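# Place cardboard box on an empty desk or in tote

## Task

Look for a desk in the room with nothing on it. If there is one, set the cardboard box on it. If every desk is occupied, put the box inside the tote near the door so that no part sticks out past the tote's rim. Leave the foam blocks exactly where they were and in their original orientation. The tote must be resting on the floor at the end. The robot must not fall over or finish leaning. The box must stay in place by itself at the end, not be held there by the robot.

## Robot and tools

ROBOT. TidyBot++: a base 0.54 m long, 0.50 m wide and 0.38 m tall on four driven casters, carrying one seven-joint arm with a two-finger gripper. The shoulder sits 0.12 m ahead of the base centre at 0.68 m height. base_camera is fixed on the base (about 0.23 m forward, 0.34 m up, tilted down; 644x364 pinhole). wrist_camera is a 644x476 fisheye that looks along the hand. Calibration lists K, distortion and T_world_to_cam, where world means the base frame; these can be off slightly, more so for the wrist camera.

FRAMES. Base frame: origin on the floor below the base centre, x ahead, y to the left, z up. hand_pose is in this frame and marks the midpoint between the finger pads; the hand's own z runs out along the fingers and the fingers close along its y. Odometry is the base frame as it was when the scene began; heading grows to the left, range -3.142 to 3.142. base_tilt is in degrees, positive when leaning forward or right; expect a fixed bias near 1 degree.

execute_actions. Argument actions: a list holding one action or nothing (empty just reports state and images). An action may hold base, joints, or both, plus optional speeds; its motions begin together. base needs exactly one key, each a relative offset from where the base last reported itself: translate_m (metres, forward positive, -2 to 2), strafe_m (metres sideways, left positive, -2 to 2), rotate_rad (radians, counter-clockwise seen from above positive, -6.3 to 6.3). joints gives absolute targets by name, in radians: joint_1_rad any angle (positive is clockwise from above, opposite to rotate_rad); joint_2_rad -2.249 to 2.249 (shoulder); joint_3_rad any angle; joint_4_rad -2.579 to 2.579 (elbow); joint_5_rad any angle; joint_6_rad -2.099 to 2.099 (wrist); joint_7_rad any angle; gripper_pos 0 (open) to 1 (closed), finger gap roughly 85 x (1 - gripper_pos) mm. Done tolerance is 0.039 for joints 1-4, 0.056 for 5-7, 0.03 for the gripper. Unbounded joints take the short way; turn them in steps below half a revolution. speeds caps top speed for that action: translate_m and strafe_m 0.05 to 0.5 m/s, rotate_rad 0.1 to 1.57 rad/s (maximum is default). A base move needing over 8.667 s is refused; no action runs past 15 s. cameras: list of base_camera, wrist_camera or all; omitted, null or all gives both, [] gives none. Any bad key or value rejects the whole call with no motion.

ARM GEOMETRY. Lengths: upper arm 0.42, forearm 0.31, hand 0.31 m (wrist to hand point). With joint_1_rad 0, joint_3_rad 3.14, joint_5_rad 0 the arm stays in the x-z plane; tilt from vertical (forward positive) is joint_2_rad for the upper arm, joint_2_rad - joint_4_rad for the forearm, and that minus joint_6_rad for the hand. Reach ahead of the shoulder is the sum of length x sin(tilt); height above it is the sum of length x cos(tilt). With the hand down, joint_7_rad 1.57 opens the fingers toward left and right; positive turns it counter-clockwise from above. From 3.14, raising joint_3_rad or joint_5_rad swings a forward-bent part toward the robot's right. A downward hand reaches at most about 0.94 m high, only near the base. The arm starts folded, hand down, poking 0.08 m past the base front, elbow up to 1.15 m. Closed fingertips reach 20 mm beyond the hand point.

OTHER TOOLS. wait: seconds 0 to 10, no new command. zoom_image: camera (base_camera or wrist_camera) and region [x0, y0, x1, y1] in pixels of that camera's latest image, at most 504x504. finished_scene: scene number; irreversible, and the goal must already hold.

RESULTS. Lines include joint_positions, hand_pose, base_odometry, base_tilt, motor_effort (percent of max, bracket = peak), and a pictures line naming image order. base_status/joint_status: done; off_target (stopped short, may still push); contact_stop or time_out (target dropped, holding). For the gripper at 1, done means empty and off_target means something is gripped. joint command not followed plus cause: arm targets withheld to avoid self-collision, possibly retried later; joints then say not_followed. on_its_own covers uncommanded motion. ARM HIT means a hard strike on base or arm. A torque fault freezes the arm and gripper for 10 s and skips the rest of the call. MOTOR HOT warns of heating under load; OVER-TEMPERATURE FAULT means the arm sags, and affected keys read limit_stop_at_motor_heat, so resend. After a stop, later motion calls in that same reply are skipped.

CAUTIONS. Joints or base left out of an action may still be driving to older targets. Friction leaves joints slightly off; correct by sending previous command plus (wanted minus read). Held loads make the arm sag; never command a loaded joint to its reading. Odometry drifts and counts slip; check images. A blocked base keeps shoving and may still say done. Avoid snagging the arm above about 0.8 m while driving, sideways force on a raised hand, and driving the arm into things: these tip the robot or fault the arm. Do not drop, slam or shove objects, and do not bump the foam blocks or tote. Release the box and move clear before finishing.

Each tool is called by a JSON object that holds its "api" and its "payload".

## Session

{"api": "execute_actions", "payload": {"actions": [{"joints":{"joint_6_rad":0.2},"base":{"rotate_rad":-1.5}}]}}

{"api": "execute_actions", "payload": {"actions": [{"base":{"rotate_rad":-1.6}}], "cameras": ["wrist_camera"]}}

{"api": "execute_actions", "payload": {"actions": [{"base":{"rotate_rad":-1.6}}], "cameras": ["wrist_camera"]}}

Scene clock: 2.33 s.
base_odometry: x=+0.000 y=+0.000 heading=-1.500 (m, m, rad; odometry frame)
base_tilt: forward=+0.4 right=-0.4 (deg)
base_status: done
joint_positions: joint_1_rad=+0.003 joint_2_rad=-0.367 joint_3_rad=+3.104 joint_4_rad=-2.497 joint_5_rad=+0.000 joint_6_rad=+0.191 joint_7_rad=+1.607 gripper_pos=+0.000
joint_status: all done
motor_effort: joint_1_rad=-1(1) joint_2_rad=-5(6) joint_3_rad=+0(2) joint_4_rad=+21(22) joint_5_rad=+1(1) joint_6_rad=+8(8) joint_7_rad=-1(0) (%)
hand_pose: x=+0.5244 y=+0.0162 z=+0.7956 quat_wxyz=(+0.007, +0.824, +0.032, +0.566) (m; base frame)
pictures: base_camera, wrist_camera
camera_calibration (this result's frames):
wrist_camera: T_world_to_cam=[[0.0276311, -0.999275, 0.0261903, -0.0210396], [-0.386309, -0.0348393, -0.921711, 0.989545], [0.921955, 0.0153503, -0.386992, -0.0445066], [0, 0, 0, 1]] pos_world=[0.423885, 0.0141339, 0.895402]
Images, in order (width x height): base_camera 644x364, wrist_camera 644x476.

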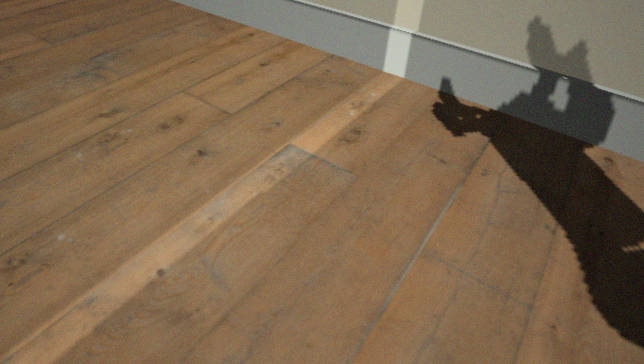

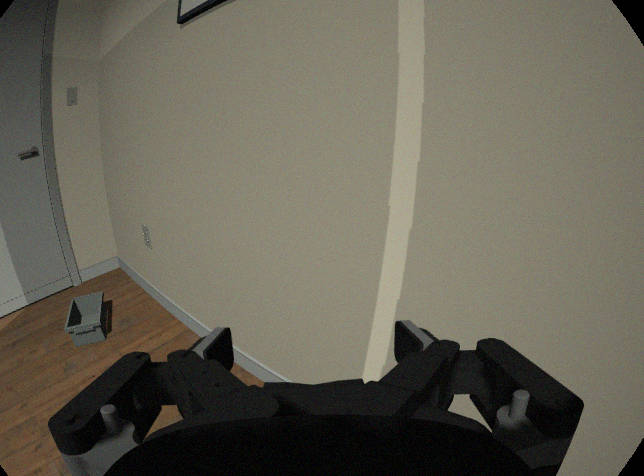

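Scene clock: 4.63 s.
base_odometry: x=+0.000 y=+0.000 heading=-3.099 (m, m, rad; odometry frame)
base_tilt: forward=+0.4 right=-0.4 (deg)
base_status: done
joint_positions: joint_1_rad=+0.003 joint_2_rad=-0.367 joint_3_rad=+3.104 joint_4_rad=-2.497 joint_5_rad=+0.000 joint_6_rad=+0.191 joint_7_rad=+1.607 gripper_pos=+0.000
joint_status: not commanded
motor_effort: joint_1_rad=+0(1) joint_2_rad=-6(6) joint_3_rad=+1(2) joint_4_rad=+22(22) joint_5_rad=+0(0) joint_6_rad=+8(8) joint_7_rad=+1(0) (%)
hand_pose: x=+0.5244 y=+0.0161 z=+0.7956 quat_wxyz=(+0.007, +0.824, +0.032, +0.566) (m; base frame)
pictures: wrist_camera
camera_calibration (this result's frames):
wrist_camera: T_world_to_cam=[[0.0274551, -0.999282, 0.0261229, -0.0209728], [-0.386315, -0.034709, -0.921714, 0.989549], [0.921958, 0.0152141, -0.38699, -0.0445097], [0, 0, 0, 1]] pos_world=[0.423889, 0.0140657, 0.895404]
Images, in order (width x height): wrist_camera 644x476.

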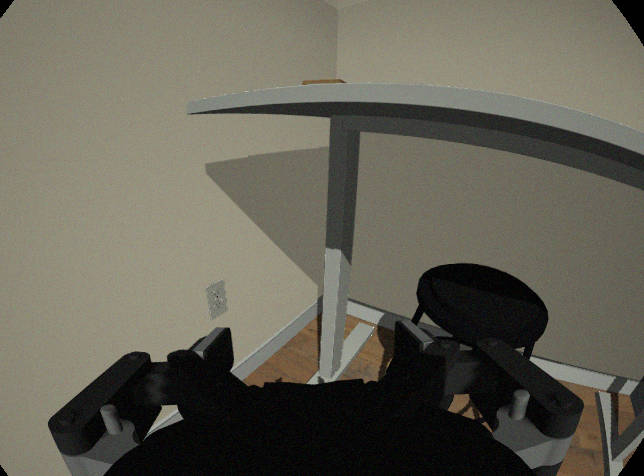

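Scene clock: 6.93 s.
base_odometry: x=+0.000 y=+0.000 heading=+1.584 (m, m, rad; odometry frame)
base_tilt: forward=+0.4 right=-0.3 (deg)
base_status: done
joint_positions: joint_1_rad=+0.003 joint_2_rad=-0.367 joint_3_rad=+3.104 joint_4_rad=-2.497 joint_5_rad=+0.000 joint_6_rad=+0.191 joint_7_rad=+1.607 gripper_pos=+0.000
joint_status: not commanded
motor_effort: joint_1_rad=+0(1) joint_2_rad=-6(7) joint_3_rad=+1(2) joint_4_rad=+22(22) joint_5_rad=+0(0) joint_6_rad=+8(8) joint_7_rad=+0(0) (%)
hand_pose: x=+0.5244 y=+0.0160 z=+0.7956 quat_wxyz=(+0.007, +0.824, +0.032, +0.566) (m; base frame)
pictures: wrist_camera
camera_calibration (this result's frames):
wrist_camera: T_world_to_cam=[[0.0273074, -0.999287, 0.0260662, -0.0209167], [-0.38632, -0.0345997, -0.921716, 0.989553], [0.921961, 0.0150998, -0.386989, -0.0445119], [0, 0, 0, 1]] pos_world=[0.423893, 0.0140085, 0.895406]
Images, in order (width x height): wrist_camera 644x476.

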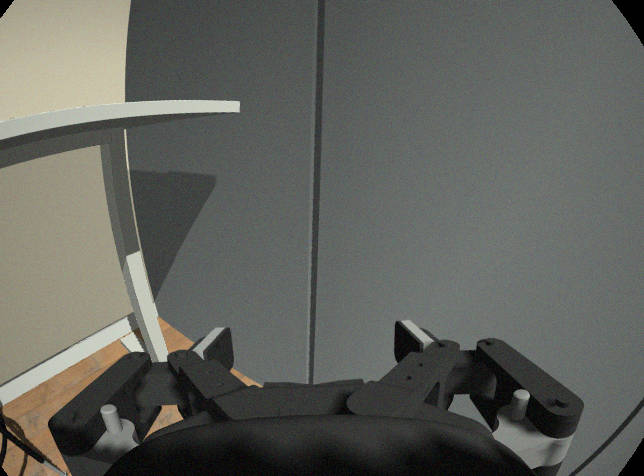

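{"api": "execute_actions", "payload": {"actions": [{"joints":{"joint_2_rad":-0.6,"joint_4_rad":-0.7,"joint_6_rad":-1.9}}], "cameras": []}}

{"api": "execute_actions", "payload": {"actions": [{"base":{"rotate_rad":1.2}}]}}

Scene clock: 10.13 s.
base_odometry: x=+0.000 y=+0.000 heading=+1.584 (m, m, rad; odometry frame)
base_tilt: forward=+0.3 right=-0.3 (deg)
base_status: not commanded
joint_positions: joint_1_rad=+0.003 joint_2_rad=-0.587 joint_3_rad=+3.104 joint_4_rad=-0.718 joint_5_rad=+0.000 joint_6_rad=-1.872 joint_7_rad=+1.607 gripper_pos=+0.000
joint_status: all done
motor_effort: joint_1_rad=+0(0) joint_2_rad=+15(17) joint_3_rad=+1(1) joint_4_rad=+9(25) joint_5_rad=+0(0) joint_6_rad=+8(9) joint_7_rad=+0(0) (%)
hand_pose: x=+0.2091 y=+0.0149 z=+1.2132 quat_wxyz=(+0.011, +0.842, +0.033, +0.539) (m; base frame)
pictures: none
No camera images: the call's "cameras" was empty. Leave "cameras" out to get every camera's image.

Scene clock: 12.33 s.
base_odometry: x=+0.000 y=+0.000 heading=+2.784 (m, m, rad; odometry frame)
base_tilt: forward=+0.4 right=-0.3 (deg)
base_status: done
joint_positions: joint_1_rad=+0.003 joint_2_rad=-0.587 joint_3_rad=+3.104 joint_4_rad=-0.718 joint_5_rad=+0.000 joint_6_rad=-1.872 joint_7_rad=+1.607 gripper_pos=+0.000
joint_status: not commanded
motor_effort: joint_1_rad=+0(1) joint_2_rad=+15(17) joint_3_rad=+1(1) joint_4_rad=+9(10) joint_5_rad=+1(1) joint_6_rad=+8(8) joint_7_rad=+0(0) (%)
hand_pose: x=+0.2091 y=+0.0149 z=+1.2132 quat_wxyz=(+0.011, +0.842, +0.033, +0.539) (m; base frame)
pictures: base_camera, wrist_camera
camera_calibration (this result's frames):
wrist_camera: T_world_to_cam=[[0.0242776, -0.999139, 0.0336321, -0.0328092], [-0.444257, -0.0409202, -0.894964, 1.23239], [0.89557, 0.0067863, -0.444868, 0.48366], [0, 0, 0, 1]] pos_world=[0.115143, 0.0143665, 1.31921]
Images, in order (width x height): base_camera 644x364, wrist_camera 644x476.

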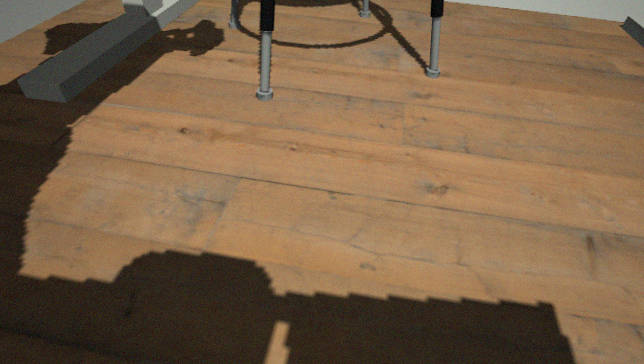

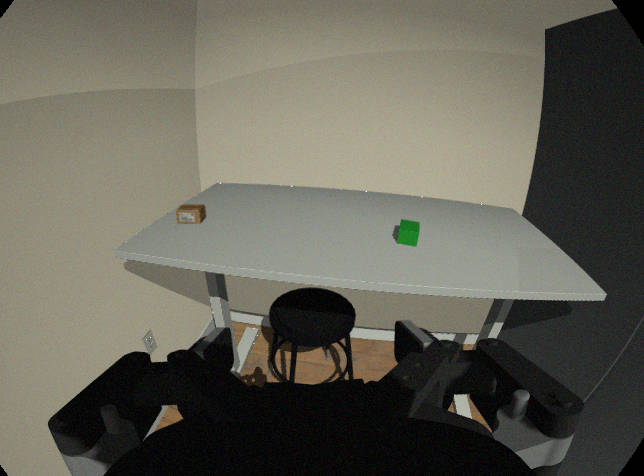

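{"api": "execute_actions", "payload": {"actions": [{"base":{"rotate_rad":0.1},"joints":{"joint_2_rad":0.0,"joint_4_rad":-0.9,"joint_5_rad":-1.21,"joint_6_rad":-1.57,"joint_7_rad":0}}]}}

Scene clock: 14.93 s.
base_odometry: x=+0.000 y=+0.000 heading=+2.883 (m, m, rad; odometry frame)
base_tilt: forward=+0.3 right=-0.4 (deg)
base_status: done
joint_positions: joint_1_rad=+0.003 joint_2_rad=+0.000 joint_3_rad=+3.104 joint_4_rad=-0.882 joint_5_rad=-1.180 joint_6_rad=-1.598 joint_7_rad=+0.023 gripper_pos=+0.000
joint_status: all done
motor_effort: joint_1_rad=+0(0) joint_2_rad=-15(18) joint_3_rad=+0(2) joint_4_rad=+17(18) joint_5_rad=-5(6) joint_6_rad=+6(9) joint_7_rad=+0(0) (%)
hand_pose: x=+0.4195 y=+0.2995 z=+1.2057 quat_wxyz=(-0.558, +0.705, -0.398, -0.181) (m; base frame)
pictures: base_camera, wrist_camera
camera_calibration (this result's frames):
wrist_camera: T_world_to_cam=[[-0.780423, -0.0600183, -0.622365, 1.09387], [-0.603495, 0.3326, 0.724687, -0.667078], [0.163504, 0.941156, -0.295789, 0.137455], [0, 0, 0, 1]] pos_world=[0.428629, 0.158155, 1.20487]
Images, in order (width x height): base_camera 644x364, wrist_camera 644x476.

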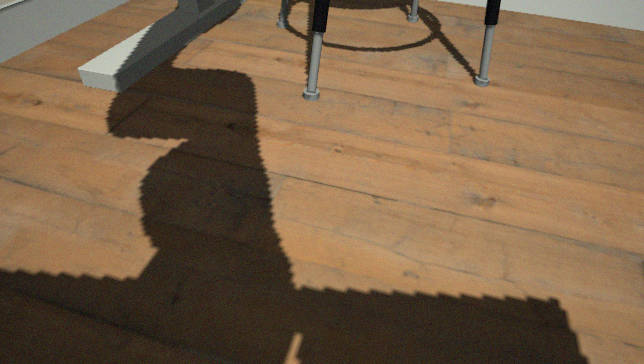

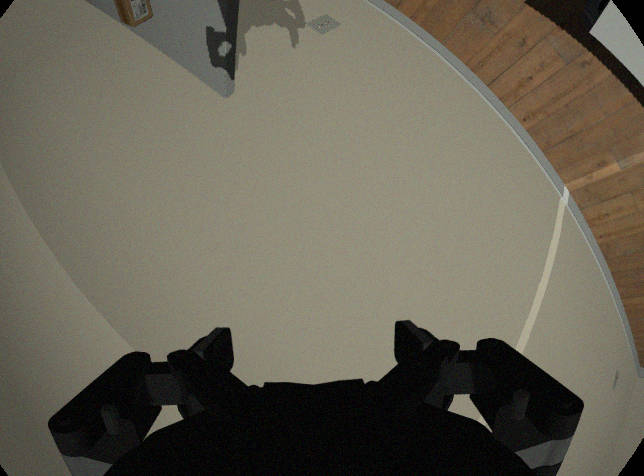

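{"api": "execute_actions", "payload": {"actions": [{"base":{"rotate_rad":-0.22},"joints":{"joint_2_rad":0.4,"joint_4_rad":-0.8,"joint_5_rad":-1.24,"joint_6_rad":-1.55,"joint_7_rad":0.33}}]}}

Scene clock: 17.10 s.
base_odometry: x=+0.000 y=+0.000 heading=+2.664 (m, m, rad; odometry frame)
base_tilt: forward=+0.3 right=-0.4 (deg)
base_status: done
joint_positions: joint_1_rad=+0.003 joint_2_rad=+0.406 joint_3_rad=+3.104 joint_4_rad=-0.822 joint_5_rad=-1.207 joint_6_rad=-1.579 joint_7_rad=+0.302 gripper_pos=+0.000
joint_status: all done
motor_effort: joint_1_rad=+0(2) joint_2_rad=-32(37) joint_3_rad=-3(3) joint_4_rad=+19(20) joint_5_rad=-7(7) joint_6_rad=+2(6) joint_7_rad=+0(1) (%)
hand_pose: x=+0.6060 y=+0.3020 z=+1.0738 quat_wxyz=(-0.533, +0.715, -0.388, -0.232) (m; base frame)
pictures: base_camera, wrist_camera
camera_calibration (this result's frames):
wrist_camera: T_world_to_cam=[[-0.818635, -0.130838, -0.559213, 1.13424], [-0.571453, 0.282648, 0.770423, -0.51324], [0.05726, 0.950259, -0.306153, 0.138418], [0, 0, 0, 1]] pos_world=[0.627307, 0.161934, 1.07207]
Images, in order (width x height): base_camera 644x364, wrist_camera 644x476.

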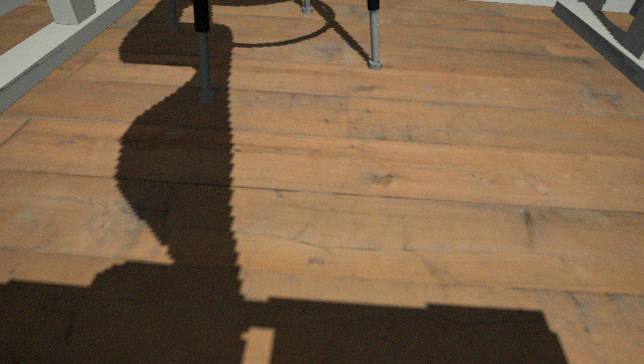

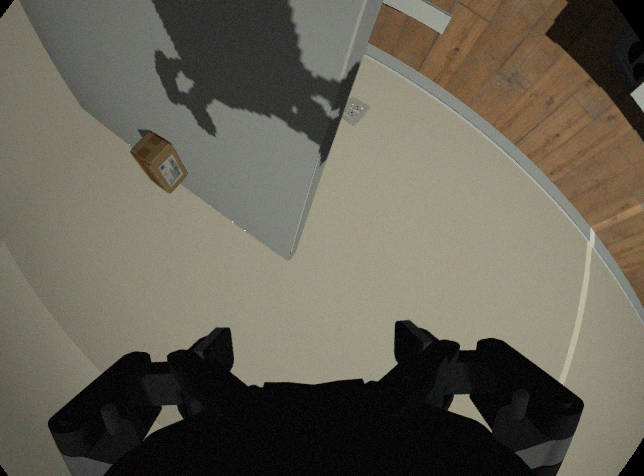

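{"api": "execute_actions", "payload": {"actions": [{"base":{"strafe_m":0.06},"joints":{"joint_7_rad":-0.33}}], "cameras": []}}

{"api": "execute_actions", "payload": {"actions": [{"base":{"translate_m":0.2}}]}}

Scene clock: 18.30 s.
base_odometry: x=-0.027 y=-0.054 heading=+2.665 (m, m, rad; odometry frame)
base_tilt: forward=+0.4 right=-0.4 (deg)
base_status: done
joint_positions: joint_1_rad=-0.002 joint_2_rad=+0.406 joint_3_rad=+3.103 joint_4_rad=-0.822 joint_5_rad=-1.208 joint_6_rad=-1.579 joint_7_rad=-0.320 gripper_pos=+0.000
joint_status: all done
motor_effort: joint_1_rad=+0(4) joint_2_rad=-32(33) joint_3_rad=-2(4) joint_4_rad=+18(19) joint_5_rad=-8(8) joint_6_rad=+3(2) joint_7_rad=+0(0) (%)
hand_pose: x=+0.6043 y=+0.3046 z=+1.0741 quat_wxyz=(-0.436, +0.563, -0.587, -0.386) (m; base frame)
pictures: none
No camera images: the call's "cameras" was empty. Leave "cameras" out to get every camera's image.

Scene clock: 19.93 s.
base_odometry: x=-0.205 y=+0.038 heading=+2.665 (m, m, rad; odometry frame)
base_tilt: forward=+0.4 right=-0.4 (deg)
base_status: done
joint_positions: joint_1_rad=-0.002 joint_2_rad=+0.408 joint_3_rad=+3.103 joint_4_rad=-0.821 joint_5_rad=-1.209 joint_6_rad=-1.577 joint_7_rad=-0.320 gripper_pos=+0.000
joint_status: not commanded
motor_effort: joint_1_rad=+0(1) joint_2_rad=-33(37) joint_3_rad=-3(3) joint_4_rad=+19(19) joint_5_rad=-6(8) joint_6_rad=+2(3) joint_7_rad=+0(0) (%)
hand_pose: x=+0.6055 y=+0.3048 z=+1.0741 quat_wxyz=(-0.436, +0.562, -0.587, -0.386) (m; base frame)
pictures: base_camera, wrist_camera
camera_calibration (this result's frames):
wrist_camera: T_world_to_cam=[[-0.997597, 0.0685859, -0.00978921, 0.591773], [0.010749, 0.292811, 0.95611, -1.06964], [0.0684421, 0.953707, -0.292845, 0.113783], [0, 0, 0, 1]] pos_world=[0.594061, 0.1641, 1.06181]
Images, in order (width x height): base_camera 644x364, wrist_camera 644x476.

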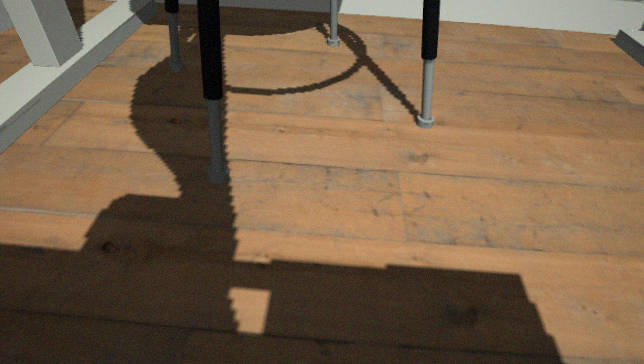

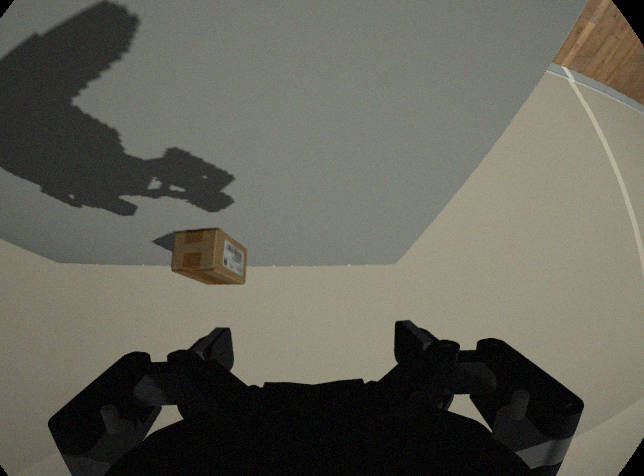

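{"api": "execute_actions", "payload": {"actions": [{"joints":{"joint_2_rad":0.25,"joint_7_rad":1.3}}], "cameras": []}}

{"api": "execute_actions", "payload": {"actions": [{"joints":{"joint_7_rad":2.93}}], "cameras": []}}

{"api": "execute_actions", "payload": {"actions": [{"base":{"translate_m":0.06},"joints":{"joint_2_rad":0.52,"joint_4_rad":-0.8}}]}}

Scene clock: 22.00 s.
base_odometry: x=-0.205 y=+0.038 heading=+2.665 (m, m, rad; odometry frame)
base_tilt: forward=+0.4 right=-0.3 (deg)
base_status: not commanded
joint_positions: joint_1_rad=-0.002 joint_2_rad=+0.264 joint_3_rad=+3.103 joint_4_rad=-0.820 joint_5_rad=-1.209 joint_6_rad=-1.577 joint_7_rad=+1.290 gripper_pos=+0.000
joint_status: all done
motor_effort: joint_1_rad=+0(0) joint_2_rad=-26(35) joint_3_rad=-1(3) joint_4_rad=+18(19) joint_5_rad=-7(8) joint_6_rad=+4(4) joint_7_rad=+0(0) (%)
hand_pose: x=+0.5439 y=+0.3046 z=+1.1404 quat_wxyz=(-0.579, +0.807, +0.041, +0.106) (m; base frame)
pictures: none
No camera images: the call's "cameras" was empty. Leave "cameras" out to get every camera's image.

Scene clock: 23.83 s.
base_odometry: x=-0.205 y=+0.038 heading=+2.665 (m, m, rad; odometry frame)
base_tilt: forward=+0.3 right=-0.4 (deg)
base_status: not commanded
joint_positions: joint_1_rad=-0.002 joint_2_rad=+0.264 joint_3_rad=+3.103 joint_4_rad=-0.820 joint_5_rad=-1.209 joint_6_rad=-1.577 joint_7_rad=+2.920 gripper_pos=+0.000
joint_status: all done
motor_effort: joint_1_rad=+0(0) joint_2_rad=-27(27) joint_3_rad=-2(2) joint_4_rad=+18(18) joint_5_rad=-6(8) joint_6_rad=+3(4) joint_7_rad=+0(0) (%)
hand_pose: x=+0.5439 y=+0.3046 z=+1.1404 quat_wxyz=(-0.321, +0.524, +0.616, +0.494) (m; base frame)
pictures: none
No camera images: the call's "cameras" was empty. Leave "cameras" out to get every camera's image.

Scene clock: 25.40 s.
base_odometry: x=-0.259 y=+0.066 heading=+2.666 (m, m, rad; odometry frame)
base_tilt: forward=+0.4 right=-0.3 (deg)
base_status: done
joint_positions: joint_1_rad=-0.002 joint_2_rad=+0.527 joint_3_rad=+3.103 joint_4_rad=-0.812 joint_5_rad=-1.213 joint_6_rad=-1.577 joint_7_rad=+2.920 gripper_pos=+0.000
joint_status: all done
motor_effort: joint_1_rad=+0(1) joint_2_rad=-37(43) joint_3_rad=-3(4) joint_4_rad=+19(21) joint_5_rad=-8(8) joint_6_rad=+1(4) joint_7_rad=+1(0) (%)
hand_pose: x=+0.6489 y=+0.3051 z=+1.0173 quat_wxyz=(-0.397, +0.582, +0.569, +0.424) (m; base frame)
pictures: base_camera, wrist_camera
camera_calibration (this result's frames):
wrist_camera: T_world_to_cam=[[0.998553, -0.0537614, -0.000892049, -0.632477], [-0.0197742, -0.351753, -0.935884, 1.12529], [0.0500007, 0.934548, -0.352307, 0.172096], [0, 0, 0, 1]] pos_world=[0.645209, 0.20099, 1.11321]
Images, in order (width x height): base_camera 644x364, wrist_camera 644x476.

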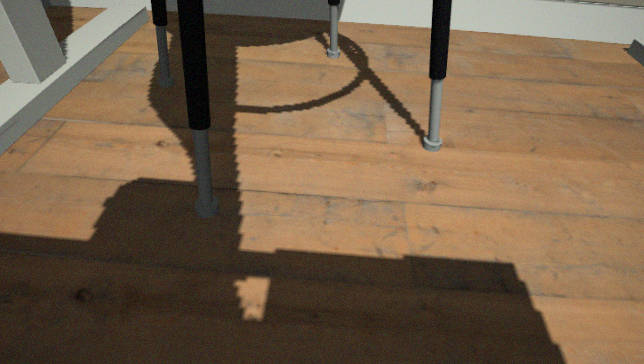

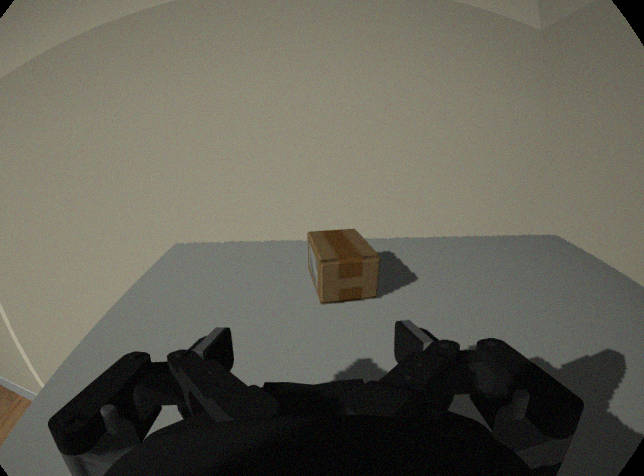

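{"api": "execute_actions", "payload": {"actions": [{"base":{"translate_m":0.025},"joints":{"joint_2_rad":0.56}}], "cameras": []}}

{"api": "execute_actions", "payload": {"actions": [{"base":{"strafe_m":0.12},"speeds":{"strafe_m":0.1}}]}}

Scene clock: 26.37 s.
base_odometry: x=-0.281 y=+0.077 heading=+2.666 (m, m, rad; odometry frame)
base_tilt: forward=+0.4 right=-0.4 (deg)
base_status: done
joint_positions: joint_1_rad=-0.002 joint_2_rad=+0.559 joint_3_rad=+3.103 joint_4_rad=-0.812 joint_5_rad=-1.213 joint_6_rad=-1.577 joint_7_rad=+2.920 gripper_pos=+0.000
joint_status: all done
motor_effort: joint_1_rad=+0(2) joint_2_rad=-39(42) joint_3_rad=-3(4) joint_4_rad=+19(20) joint_5_rad=-8(8) joint_6_rad=+2(3) joint_7_rad=+1(1) (%)
hand_pose: x=+0.6591 y=+0.3052 z=+1.0005 quat_wxyz=(-0.406, +0.588, +0.563, +0.415) (m; base frame)
pictures: none
No camera images: the call's "cameras" was empty. Leave "cameras" out to get every camera's image.

Scene clock: 28.13 s.
base_odometry: x=-0.337 y=-0.030 heading=+2.666 (m, m, rad; odometry frame)
base_tilt: forward=+0.4 right=-0.4 (deg)
base_status: done
joint_positions: joint_1_rad=-0.002 joint_2_rad=+0.559 joint_3_rad=+3.103 joint_4_rad=-0.812 joint_5_rad=-1.213 joint_6_rad=-1.577 joint_7_rad=+2.920 gripper_pos=+0.000
joint_status: not commanded
motor_effort: joint_1_rad=+1(4) joint_2_rad=-38(39) joint_3_rad=-3(5) joint_4_rad=+19(19) joint_5_rad=-8(9) joint_6_rad=+1(2) joint_7_rad=+0(0) (%)
hand_pose: x=+0.6592 y=+0.3050 z=+1.0005 quat_wxyz=(-0.406, +0.588, +0.563, +0.415) (m; base frame)
pictures: base_camera, wrist_camera
camera_calibration (this result's frames):
wrist_camera: T_world_to_cam=[[0.998019, -0.0540904, -0.0321289, -0.611128], [-0.0491574, -0.351739, -0.934806, 1.12806], [0.0392631, 0.934534, -0.353702, 0.174242], [0, 0, 0, 1]] pos_world=[0.658528, 0.200893, 1.09652]
Images, in order (width x height): base_camera 644x364, wrist_camera 644x476.

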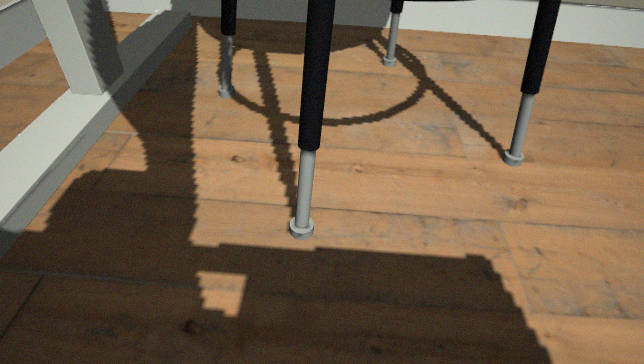

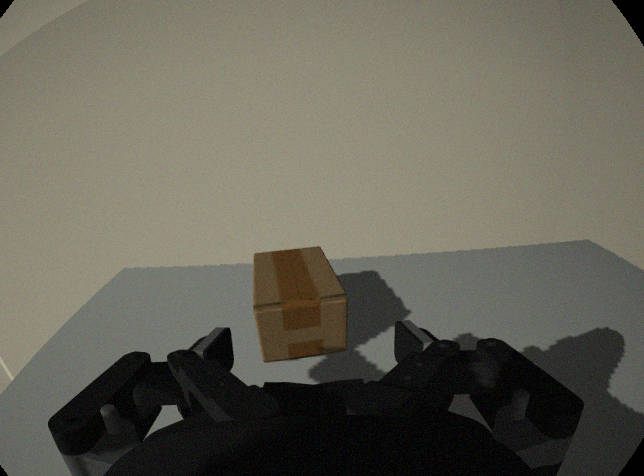

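{"api": "execute_actions", "payload": {"actions": [{"base":{"strafe_m":0.075},"speeds":{"strafe_m":0.1}}], "cameras": ["wrist_camera"]}}

{"api": "execute_actions", "payload": {"actions": [{"joints":{"gripper_pos":1}}], "cameras": []}}

{"api": "execute_actions", "payload": {"actions": [{"joints":{"joint_2_rad":0.2}}], "cameras": ["wrist_camera"]}}

Scene clock: 29.60 s.
base_odometry: x=-0.371 y=-0.096 heading=+2.666 (m, m, rad; odometry frame)
base_tilt: forward=+0.3 right=-0.4 (deg)
base_status: done
joint_positions: joint_1_rad=-0.001 joint_2_rad=+0.559 joint_3_rad=+3.103 joint_4_rad=-0.812 joint_5_rad=-1.213 joint_6_rad=-1.577 joint_7_rad=+2.920 gripper_pos=+0.000
joint_status: not commanded
motor_effort: joint_1_rad=+1(4) joint_2_rad=-38(40) joint_3_rad=-3(5) joint_4_rad=+19(20) joint_5_rad=-8(8) joint_6_rad=+1(2) joint_7_rad=+1(0) (%)
hand_pose: x=+0.6596 y=+0.3044 z=+1.0005 quat_wxyz=(-0.406, +0.589, +0.562, +0.415) (m; base frame)
pictures: wrist_camera
camera_calibration (this result's frames):
wrist_camera: T_world_to_cam=[[0.997956, -0.0552377, -0.0321293, -0.61112], [-0.0495621, -0.351682, -0.934806, 1.12811], [0.0403373, 0.934488, -0.353701, 0.174114], [0, 0, 0, 1]] pos_world=[0.658759, 0.200273, 1.09652]
Images, in order (width x height): wrist_camera 644x476.

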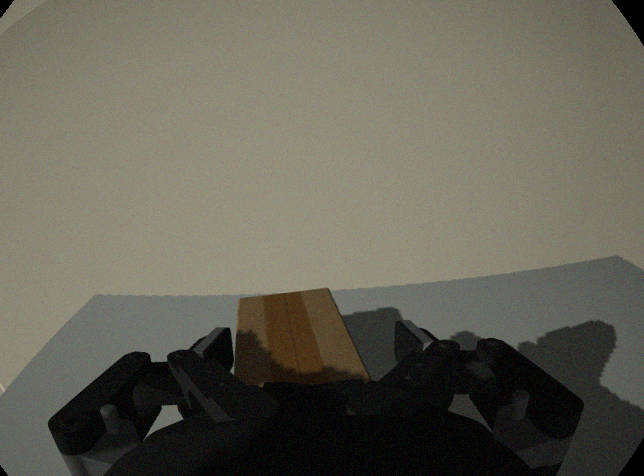

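Scene clock: 30.70 s.
base_odometry: x=-0.371 y=-0.096 heading=+2.666 (m, m, rad; odometry frame)
base_tilt: forward=+0.3 right=-0.4 (deg)
base_status: not commanded
joint_positions: joint_1_rad=-0.001 joint_2_rad=+0.559 joint_3_rad=+3.103 joint_4_rad=-0.812 joint_5_rad=-1.215 joint_6_rad=-1.577 joint_7_rad=+2.920 gripper_pos=+0.349
joint_status: gripper_pos off_target (ended at +0.349, target +1.000)
motor_effort: joint_1_rad=+0(1) joint_2_rad=-38(38) joint_3_rad=-3(4) joint_4_rad=+19(19) joint_5_rad=-8(8) joint_6_rad=+2(2) joint_7_rad=+0(0) (%)
hand_pose: x=+0.6595 y=+0.3046 z=+1.0010 quat_wxyz=(-0.406, +0.588, +0.562, +0.416) (m; base frame)
pictures: none
No camera images: the call's "cameras" was empty. Leave "cameras" out to get every camera's image.

Scene clock: 32.40 s.
base_odometry: x=-0.371 y=-0.096 heading=+2.666 (m, m, rad; odometry frame)
base_tilt: forward=+0.4 right=-0.4 (deg)
base_status: not commanded
joint_positions: joint_1_rad=-0.001 joint_2_rad=+0.196 joint_3_rad=+3.103 joint_4_rad=-0.811 joint_5_rad=-1.215 joint_6_rad=-1.577 joint_7_rad=+2.920 gripper_pos=+0.349
joint_status: all done
motor_effort: joint_1_rad=+0(1) joint_2_rad=-24(43) joint_3_rad=-1(4) joint_4_rad=+18(21) joint_5_rad=-7(10) joint_6_rad=+5(5) joint_7_rad=+0(1) (%)
hand_pose: x=+0.5112 y=+0.3045 z=+1.1722 quat_wxyz=(-0.298, +0.503, +0.626, +0.515) (m; base frame)
pictures: wrist_camera
camera_calibration (this result's frames):
wrist_camera: T_world_to_cam=[[0.944362, -0.0549231, 0.324291, -0.847995], [0.286025, -0.349662, -0.892147, 1.05916], [0.162392, 0.935265, -0.314498, 0.132196], [0, 0, 0, 1]] pos_world=[0.4764, 0.200135, 1.2615]
Images, in order (width x height): wrist_camera 644x476.

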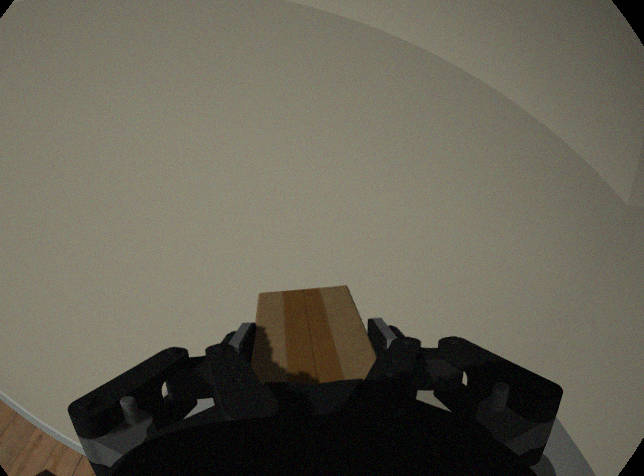

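{"api": "execute_actions", "payload": {"actions": [{"base":{"translate_m":-0.9},"joints":{"joint_2_rad":-0.2,"joint_4_rad":-0.6,"joint_5_rad":0,"joint_6_rad":-1.6,"joint_7_rad":1.57}}], "cameras": []}}

{"api": "execute_actions", "payload": {"actions": [{"base":{"rotate_rad":-2.2}}]}}

Scene clock: 35.67 s.
base_odometry: x=+0.429 y=-0.509 heading=+2.666 (m, m, rad; odometry frame)
base_tilt: forward=+0.3 right=-0.4 (deg)
base_status: done
joint_positions: joint_1_rad=-0.001 joint_2_rad=-0.205 joint_3_rad=+3.103 joint_4_rad=-0.616 joint_5_rad=-0.018 joint_6_rad=-1.578 joint_7_rad=+1.591 gripper_pos=+0.349
joint_status: all done
motor_effort: joint_1_rad=+0(1) joint_2_rad=-5(29) joint_3_rad=+0(2) joint_4_rad=+14(19) joint_5_rad=+0(8) joint_6_rad=+9(9) joint_7_rad=+0(1) (%)
hand_pose: x=+0.4425 y=+0.0239 z=+1.2555 quat_wxyz=(-0.009, +0.838, +0.032, +0.545) (m; base frame)
pictures: none
No camera images: the call's "cameras" was empty. Leave "cameras" out to get every camera's image.

Scene clock: 38.37 s.
base_odometry: x=+0.429 y=-0.509 heading=+0.466 (m, m, rad; odometry frame)
base_tilt: forward=+0.4 right=-0.4 (deg)
base_status: done
joint_positions: joint_1_rad=-0.001 joint_2_rad=-0.204 joint_3_rad=+3.103 joint_4_rad=-0.616 joint_5_rad=-0.018 joint_6_rad=-1.578 joint_7_rad=+1.591 gripper_pos=+0.349
joint_status: not commanded
motor_effort: joint_1_rad=+0(1) joint_2_rad=-4(7) joint_3_rad=+0(2) joint_4_rad=+14(16) joint_5_rad=+0(2) joint_6_rad=+9(8) joint_7_rad=+0(0) (%)
hand_pose: x=+0.4431 y=+0.0239 z=+1.2552 quat_wxyz=(-0.009, +0.838, +0.032, +0.545) (m; base frame)
pictures: base_camera, wrist_camera
camera_calibration (this result's frames):
wrist_camera: T_world_to_cam=[[0.0442104, -0.999021, -0.00130495, 0.00411084], [-0.4333, -0.0179981, -0.90107, 1.3765], [0.900165, 0.0404021, -0.433672, 0.275862], [0, 0, 0, 1]] pos_world=[0.347933, 0.0177358, 1.35996]
Images, in order (width x height): base_camera 644x364, wrist_camera 644x476.

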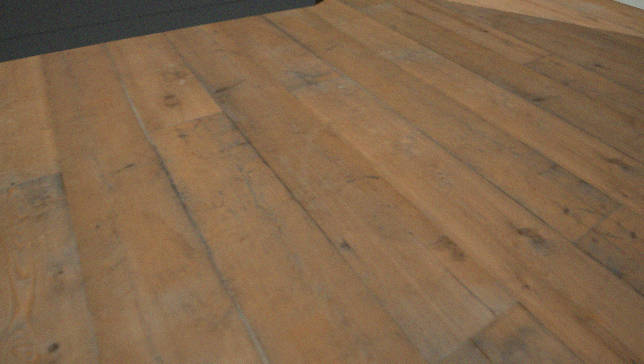

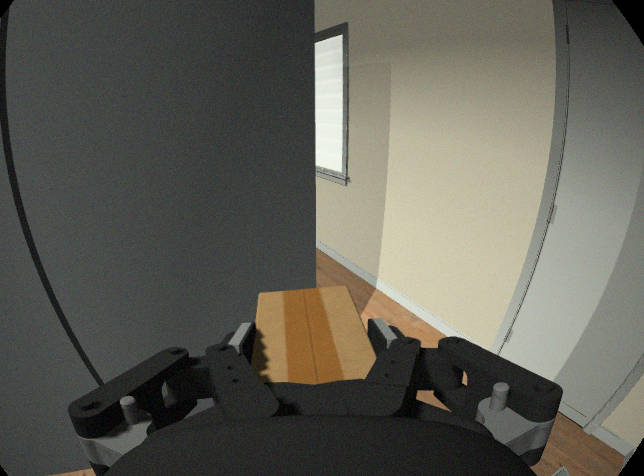

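{"api": "execute_actions", "payload": {"actions": [{"base":{"rotate_rad":0.63}}], "cameras": []}}

{"api": "execute_actions", "payload": {"actions": [{"base":{"strafe_m":-1.05}}]}}

Scene clock: 40.07 s.
base_odometry: x=+0.429 y=-0.509 heading=+1.095 (m, m, rad; odometry frame)
base_tilt: forward=+0.4 right=-0.4 (deg)
base_status: done
joint_positions: joint_1_rad=-0.001 joint_2_rad=-0.204 joint_3_rad=+3.103 joint_4_rad=-0.616 joint_5_rad=-0.018 joint_6_rad=-1.578 joint_7_rad=+1.591 gripper_pos=+0.349
joint_status: not commanded
motor_effort: joint_1_rad=+0(1) joint_2_rad=-4(6) joint_3_rad=+0(2) joint_4_rad=+15(15) joint_5_rad=+1(1) joint_6_rad=+9(9) joint_7_rad=+0(0) (%)
hand_pose: x=+0.4431 y=+0.0239 z=+1.2552 quat_wxyz=(-0.009, +0.838, +0.032, +0.545) (m; base frame)
pictures: none
No camera images: the call's "cameras" was empty. Leave "cameras" out to get every camera's image.

Scene clock: 43.53 s.
base_odometry: x=+1.363 y=-0.989 heading=+1.096 (m, m, rad; odometry frame)
base_tilt: forward=+0.3 right=-0.3 (deg)
base_status: done
joint_positions: joint_1_rad=-0.001 joint_2_rad=-0.204 joint_3_rad=+3.103 joint_4_rad=-0.616 joint_5_rad=-0.018 joint_6_rad=-1.578 joint_7_rad=+1.591 gripper_pos=+0.349
joint_status: not commanded
motor_effort: joint_1_rad=+0(0) joint_2_rad=-4(7) joint_3_rad=+0(3) joint_4_rad=+14(15) joint_5_rad=+0(2) joint_6_rad=+9(8) joint_7_rad=+0(0) (%)
hand_pose: x=+0.4431 y=+0.0239 z=+1.2552 quat_wxyz=(-0.009, +0.838, +0.032, +0.545) (m; base frame)
pictures: base_camera, wrist_camera
camera_calibration (this result's frames):
wrist_camera: T_world_to_cam=[[0.0440892, -0.999027, -0.00132291, 0.00413455], [-0.433303, -0.0179294, -0.90107, 1.3765], [0.900169, 0.0403007, -0.433672, 0.275861], [0, 0, 0, 1]] pos_world=[0.347937, 0.0176929, 1.35996]
Images, in order (width x height): base_camera 644x364, wrist_camera 644x476.

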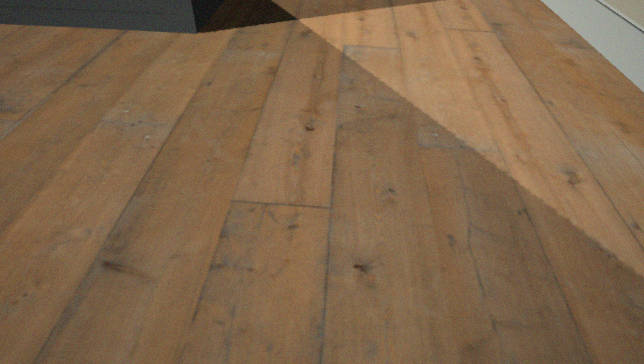

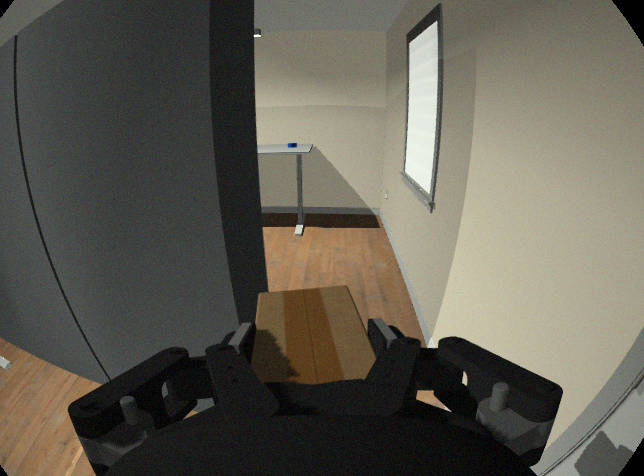

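{"api": "execute_actions", "payload": {"actions": [{"base":{"strafe_m":-0.08}}], "cameras": []}}

{"api": "execute_actions", "payload": {"actions": [{"base":{"translate_m":2.0},"joints":{"joint_1_rad":-0.9}}]}}

Scene clock: 46.37 s.
base_odometry: x=+1.414 y=-1.016 heading=+1.079 (m, m, rad; odometry frame)
base_tilt: forward=+0.3 right=-0.3 (deg)
base_status: strafe_m time_out (by the wheels' count: -0.057 of -0.080)
joint_positions: joint_1_rad=-0.001 joint_2_rad=-0.201 joint_3_rad=+3.105 joint_4_rad=-0.615 joint_5_rad=-0.010 joint_6_rad=-1.578 joint_7_rad=+1.591 gripper_pos=+0.349
joint_status: not commanded
motor_effort: joint_1_rad=+0(5) joint_2_rad=-5(12) joint_3_rad=+0(9) joint_4_rad=+15(17) joint_5_rad=+0(7) joint_6_rad=+9(9) joint_7_rad=+0(0) (%)
hand_pose: x=+0.4446 y=+0.0206 z=+1.2543 quat_wxyz=(-0.006, +0.839, +0.029, +0.543) (m; base frame)
pictures: none
No camera images: the call's "cameras" was empty. Leave "cameras" out to get every camera's image.

not run: a stop came earlier in this reply.

{"api": "execute_actions", "payload": {"actions": [{"base":{"strafe_m":0.06},"joints":{"joint_1_rad":1.2,"joint_6_rad":-2.05}}]}}

Scene clock: 48.87 s.
base_odometry: x=+1.361 y=-0.987 heading=+1.079 (m, m, rad; odometry frame)
base_tilt: forward=+0.3 right=-0.4 (deg)
base_status: done
joint_positions: joint_1_rad=+1.176 joint_2_rad=-0.201 joint_3_rad=+3.105 joint_4_rad=-0.615 joint_5_rad=-0.010 joint_6_rad=-2.023 joint_7_rad=+1.591 gripper_pos=+0.349
joint_status: all done
motor_effort: joint_1_rad=+1(1) joint_2_rad=-3(6) joint_3_rad=+0(2) joint_4_rad=+13(15) joint_5_rad=+0(2) joint_6_rad=+6(8) joint_7_rad=-1(0) (%)
hand_pose: x=+0.2278 y=-0.2181 z=+1.1444 quat_wxyz=(+0.189, +0.798, -0.494, +0.288) (m; base frame)
pictures: base_camera, wrist_camera
camera_calibration (this result's frames):
wrist_camera: T_world_to_cam=[[-0.908863, -0.417046, 0.00638199, 0.10691], [-0.329432, 0.708375, -0.624243, 0.997028], [0.255817, -0.569454, -0.781204, 0.842861], [0, 0, 0, 1]] pos_world=[0.210001, -0.181712, 1.28015]
Images, in order (width x height): base_camera 644x364, wrist_camera 644x476.

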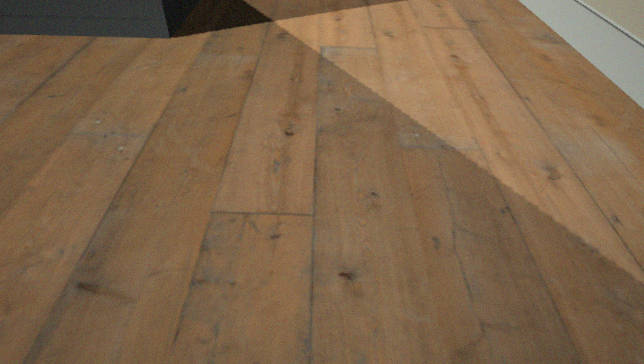

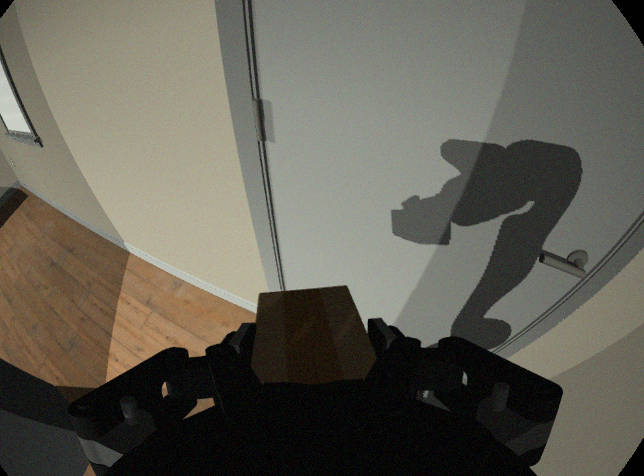

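{"api": "execute_actions", "payload": {"actions": [{"base":{"translate_m":2.0},"joints":{"joint_1_rad":-0.9,"joint_6_rad":-1.6}}]}}

Scene clock: 54.30 s.
base_odometry: x=+2.305 y=+0.776 heading=+1.079 (m, m, rad; odometry frame)
base_tilt: forward=+0.3 right=-0.4 (deg)
base_status: done
joint_positions: joint_1_rad=-0.876 joint_2_rad=-0.200 joint_3_rad=+3.105 joint_4_rad=-0.615 joint_5_rad=-0.010 joint_6_rad=-1.636 joint_7_rad=+1.591 gripper_pos=+0.349
joint_status: all done
motor_effort: joint_1_rad=+0(0) joint_2_rad=-4(7) joint_3_rad=+0(1) joint_4_rad=+14(15) joint_5_rad=+0(0) joint_6_rad=+9(8) joint_7_rad=+0(0) (%)
hand_pose: x=+0.3075 y=+0.2576 z=+1.2378 quat_wxyz=(-0.225, +0.762, +0.389, +0.467) (m; base frame)
pictures: base_camera, wrist_camera
camera_calibration (this result's frames):
wrist_camera: T_world_to_cam=[[0.789802, -0.613358, 0.00211657, -0.0893489], [-0.29803, -0.386776, -0.872687, 1.32458], [0.536088, 0.688619, -0.488275, 0.393486], [0, 0, 0, 1]] pos_world=[0.25439, 0.186551, 1.34826]
Images, in order (width x height): base_camera 644x364, wrist_camera 644x476.

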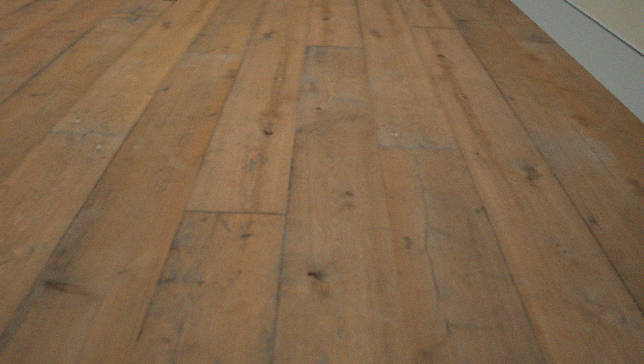

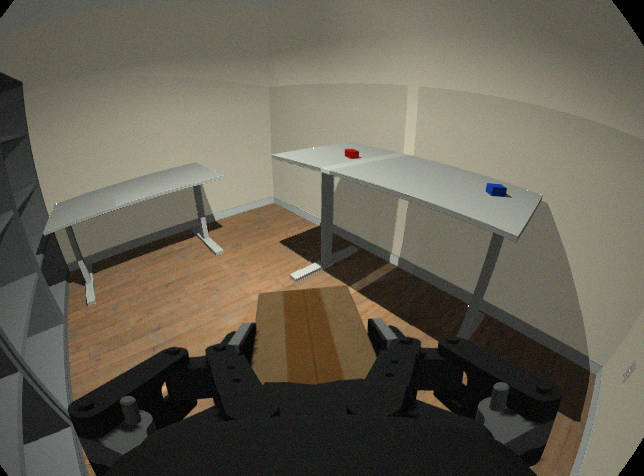

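{"api": "execute_actions", "payload": {"actions": [{"base":{"rotate_rad":1.55},"joints":{"joint_1_rad":0}}], "cameras": []}}

{"api": "execute_actions", "payload": {"actions": [{"base":{"translate_m":1.2}}]}}

Scene clock: 56.70 s.
base_odometry: x=+2.305 y=+0.776 heading=+2.629 (m, m, rad; odometry frame)
base_tilt: forward=+0.3 right=-0.3 (deg)
base_status: done
joint_positions: joint_1_rad=-0.025 joint_2_rad=-0.200 joint_3_rad=+3.105 joint_4_rad=-0.615 joint_5_rad=-0.010 joint_6_rad=-1.636 joint_7_rad=+1.591 gripper_pos=+0.349
joint_status: all done
motor_effort: joint_1_rad=+0(1) joint_2_rad=-4(7) joint_3_rad=+0(1) joint_4_rad=+14(15) joint_5_rad=+0(0) joint_6_rad=+8(8) joint_7_rad=+0(0) (%)
hand_pose: x=+0.4369 y=+0.0281 z=+1.2378 quat_wxyz=(-0.012, +0.854, +0.040, +0.518) (m; base frame)
pictures: none
No camera images: the call's "cameras" was empty. Leave "cameras" out to get every camera's image.

Scene clock: 60.47 s.
base_odometry: x=+1.258 y=+1.363 heading=+2.630 (m, m, rad; odometry frame)
base_tilt: forward=+0.4 right=-0.3 (deg)
base_status: done
joint_positions: joint_1_rad=-0.025 joint_2_rad=-0.195 joint_3_rad=+3.105 joint_4_rad=-0.615 joint_5_rad=-0.010 joint_6_rad=-1.634 joint_7_rad=+1.591 gripper_pos=+0.349
joint_status: not commanded
motor_effort: joint_1_rad=+0(0) joint_2_rad=-6(9) joint_3_rad=+0(1) joint_4_rad=+15(15) joint_5_rad=+0(1) joint_6_rad=+9(9) joint_7_rad=+0(0) (%)
hand_pose: x=+0.4397 y=+0.0282 z=+1.2369 quat_wxyz=(-0.012, +0.855, +0.040, +0.517) (m; base frame)
pictures: base_camera, wrist_camera
camera_calibration (this result's frames):
wrist_camera: T_world_to_cam=[[0.059658, -0.998217, 0.00194201, -0.00232831], [-0.489524, -0.0309516, -0.87144, 1.3471], [0.869946, 0.0510377, -0.490498, 0.354073], [0, 0, 0, 1]] pos_world=[0.35155, 0.0212995, 1.34759]
Images, in order (width x height): base_camera 644x364, wrist_camera 644x476.

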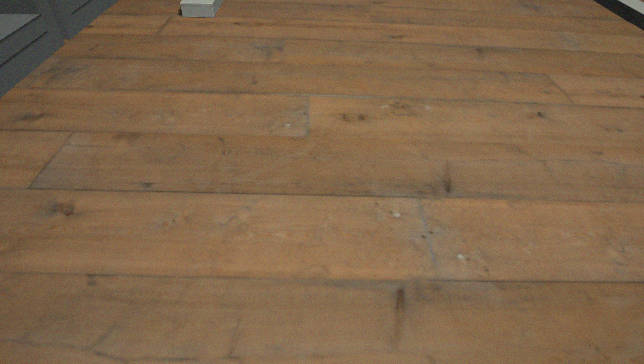

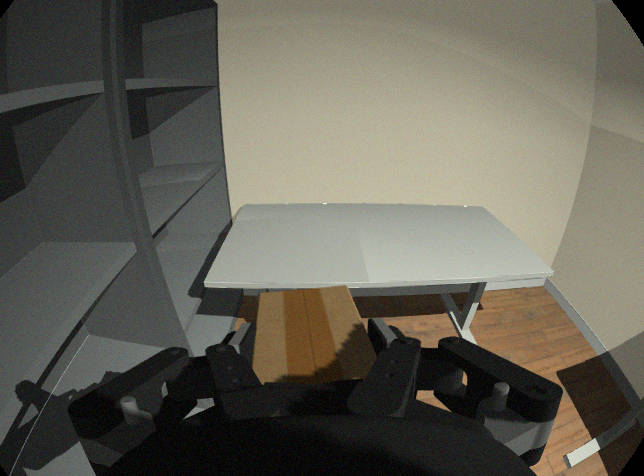

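{"api": "execute_actions", "payload": {"actions": [{"base":{"strafe_m":-0.15},"joints":{"joint_1_rad":0.02,"joint_2_rad":0.3,"joint_4_rad":-1.65,"joint_6_rad":0.15}}], "cameras": []}}

{"api": "execute_actions", "payload": {"actions": [{"base":{"translate_m":0.58}}]}}

Scene clock: 63.30 s.
base_odometry: x=+1.331 y=+1.494 heading=+2.630 (m, m, rad; odometry frame)
base_tilt: forward=+0.4 right=-0.4 (deg)
base_status: done
joint_positions: joint_1_rad=-0.007 joint_2_rad=+0.297 joint_3_rad=+3.105 joint_4_rad=-1.640 joint_5_rad=-0.010 joint_6_rad=+0.114 joint_7_rad=+1.591 gripper_pos=+0.349
joint_status: all done
motor_effort: joint_1_rad=+0(1) joint_2_rad=-35(36) joint_3_rad=+0(2) joint_4_rad=+24(27) joint_5_rad=+1(1) joint_6_rad=+9(10) joint_7_rad=+0(1) (%)
hand_pose: x=+0.8360 y=+0.0289 z=+0.8940 quat_wxyz=(-0.014, +0.790, +0.017, +0.612) (m; base frame)
pictures: none
No camera images: the call's "cameras" was empty. Leave "cameras" out to get every camera's image.

Scene clock: 65.83 s.
base_odometry: x=+0.826 y=+1.779 heading=+2.629 (m, m, rad; odometry frame)
base_tilt: forward=+0.3 right=-0.3 (deg)
base_status: done
joint_positions: joint_1_rad=-0.006 joint_2_rad=+0.299 joint_3_rad=+3.105 joint_4_rad=-1.641 joint_5_rad=-0.010 joint_6_rad=+0.117 joint_7_rad=+1.591 gripper_pos=+0.349
joint_status: not commanded
motor_effort: joint_1_rad=+0(1) joint_2_rad=-35(37) joint_3_rad=-1(1) joint_4_rad=+24(26) joint_5_rad=+1(0) joint_6_rad=+9(10) joint_7_rad=+1(1) (%)
hand_pose: x=+0.8366 y=+0.0283 z=+0.8931 quat_wxyz=(-0.013, +0.790, +0.017, +0.613) (m; base frame)
pictures: base_camera, wrist_camera
camera_calibration (this result's frames):
wrist_camera: T_world_to_cam=[[0.0269929, -0.999352, -0.0237984, 0.0250805], [-0.278632, 0.0153418, -0.960275, 1.14344], [0.960019, 0.0325517, -0.278037, -0.424462], [0, 0, 0, 1]] pos_world=[0.725412, 0.0213388, 0.980595]
Images, in order (width x height): base_camera 644x364, wrist_camera 644x476.

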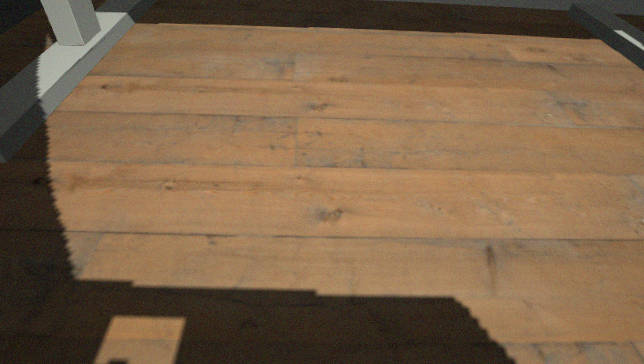

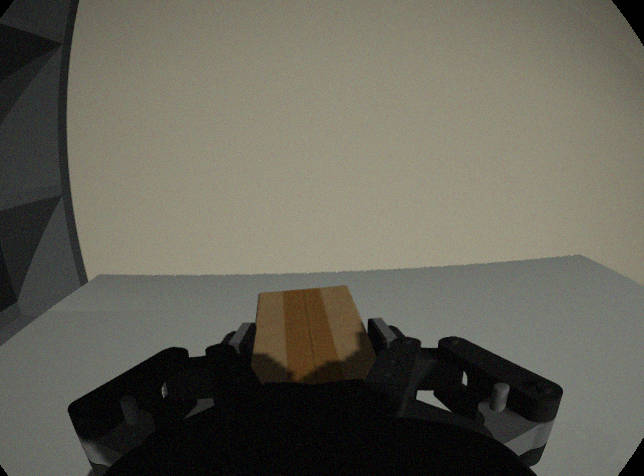

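{"api": "execute_actions", "payload": {"actions": [{"joints":{"joint_2_rad":0.38,"joint_4_rad":-1.68,"joint_6_rad":0.2}}]}}

Scene clock: 66.90 s.
base_odometry: x=+0.826 y=+1.779 heading=+2.629 (m, m, rad; odometry frame)
base_tilt: forward=+0.3 right=-0.4 (deg)
base_status: not commanded
joint_positions: joint_1_rad=-0.006 joint_2_rad=+0.381 joint_3_rad=+3.105 joint_4_rad=-1.670 joint_5_rad=-0.010 joint_6_rad=+0.164 joint_7_rad=+1.591 gripper_pos=+0.349
joint_status: all done
motor_effort: joint_1_rad=+0(0) joint_2_rad=-37(39) joint_3_rad=-1(1) joint_4_rad=+23(25) joint_5_rad=+0(0) joint_6_rad=+9(9) joint_7_rad=+0(0) (%)
hand_pose: x=+0.8492 y=+0.0282 z=+0.8306 quat_wxyz=(-0.014, +0.809, +0.016, +0.587) (m; base frame)
pictures: base_camera, wrist_camera
camera_calibration (this result's frames):
wrist_camera: T_world_to_cam=[[0.0247505, -0.999369, -0.0254632, 0.0264324], [-0.339904, 0.0155409, -0.940332, 1.12234], [0.940134, 0.0319287, -0.339305, -0.386171], [0, 0, 0, 1]] pos_world=[0.743886, 0.0213036, 0.925013]
Images, in order (width x height): base_camera 644x364, wrist_camera 644x476.

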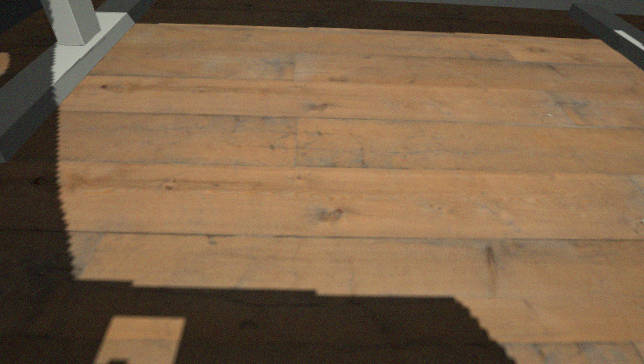

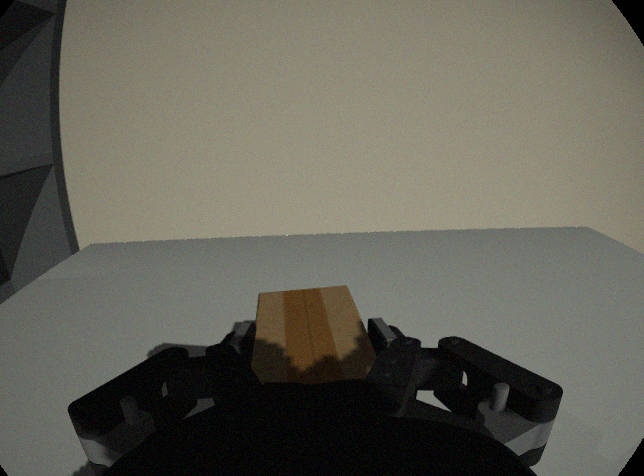

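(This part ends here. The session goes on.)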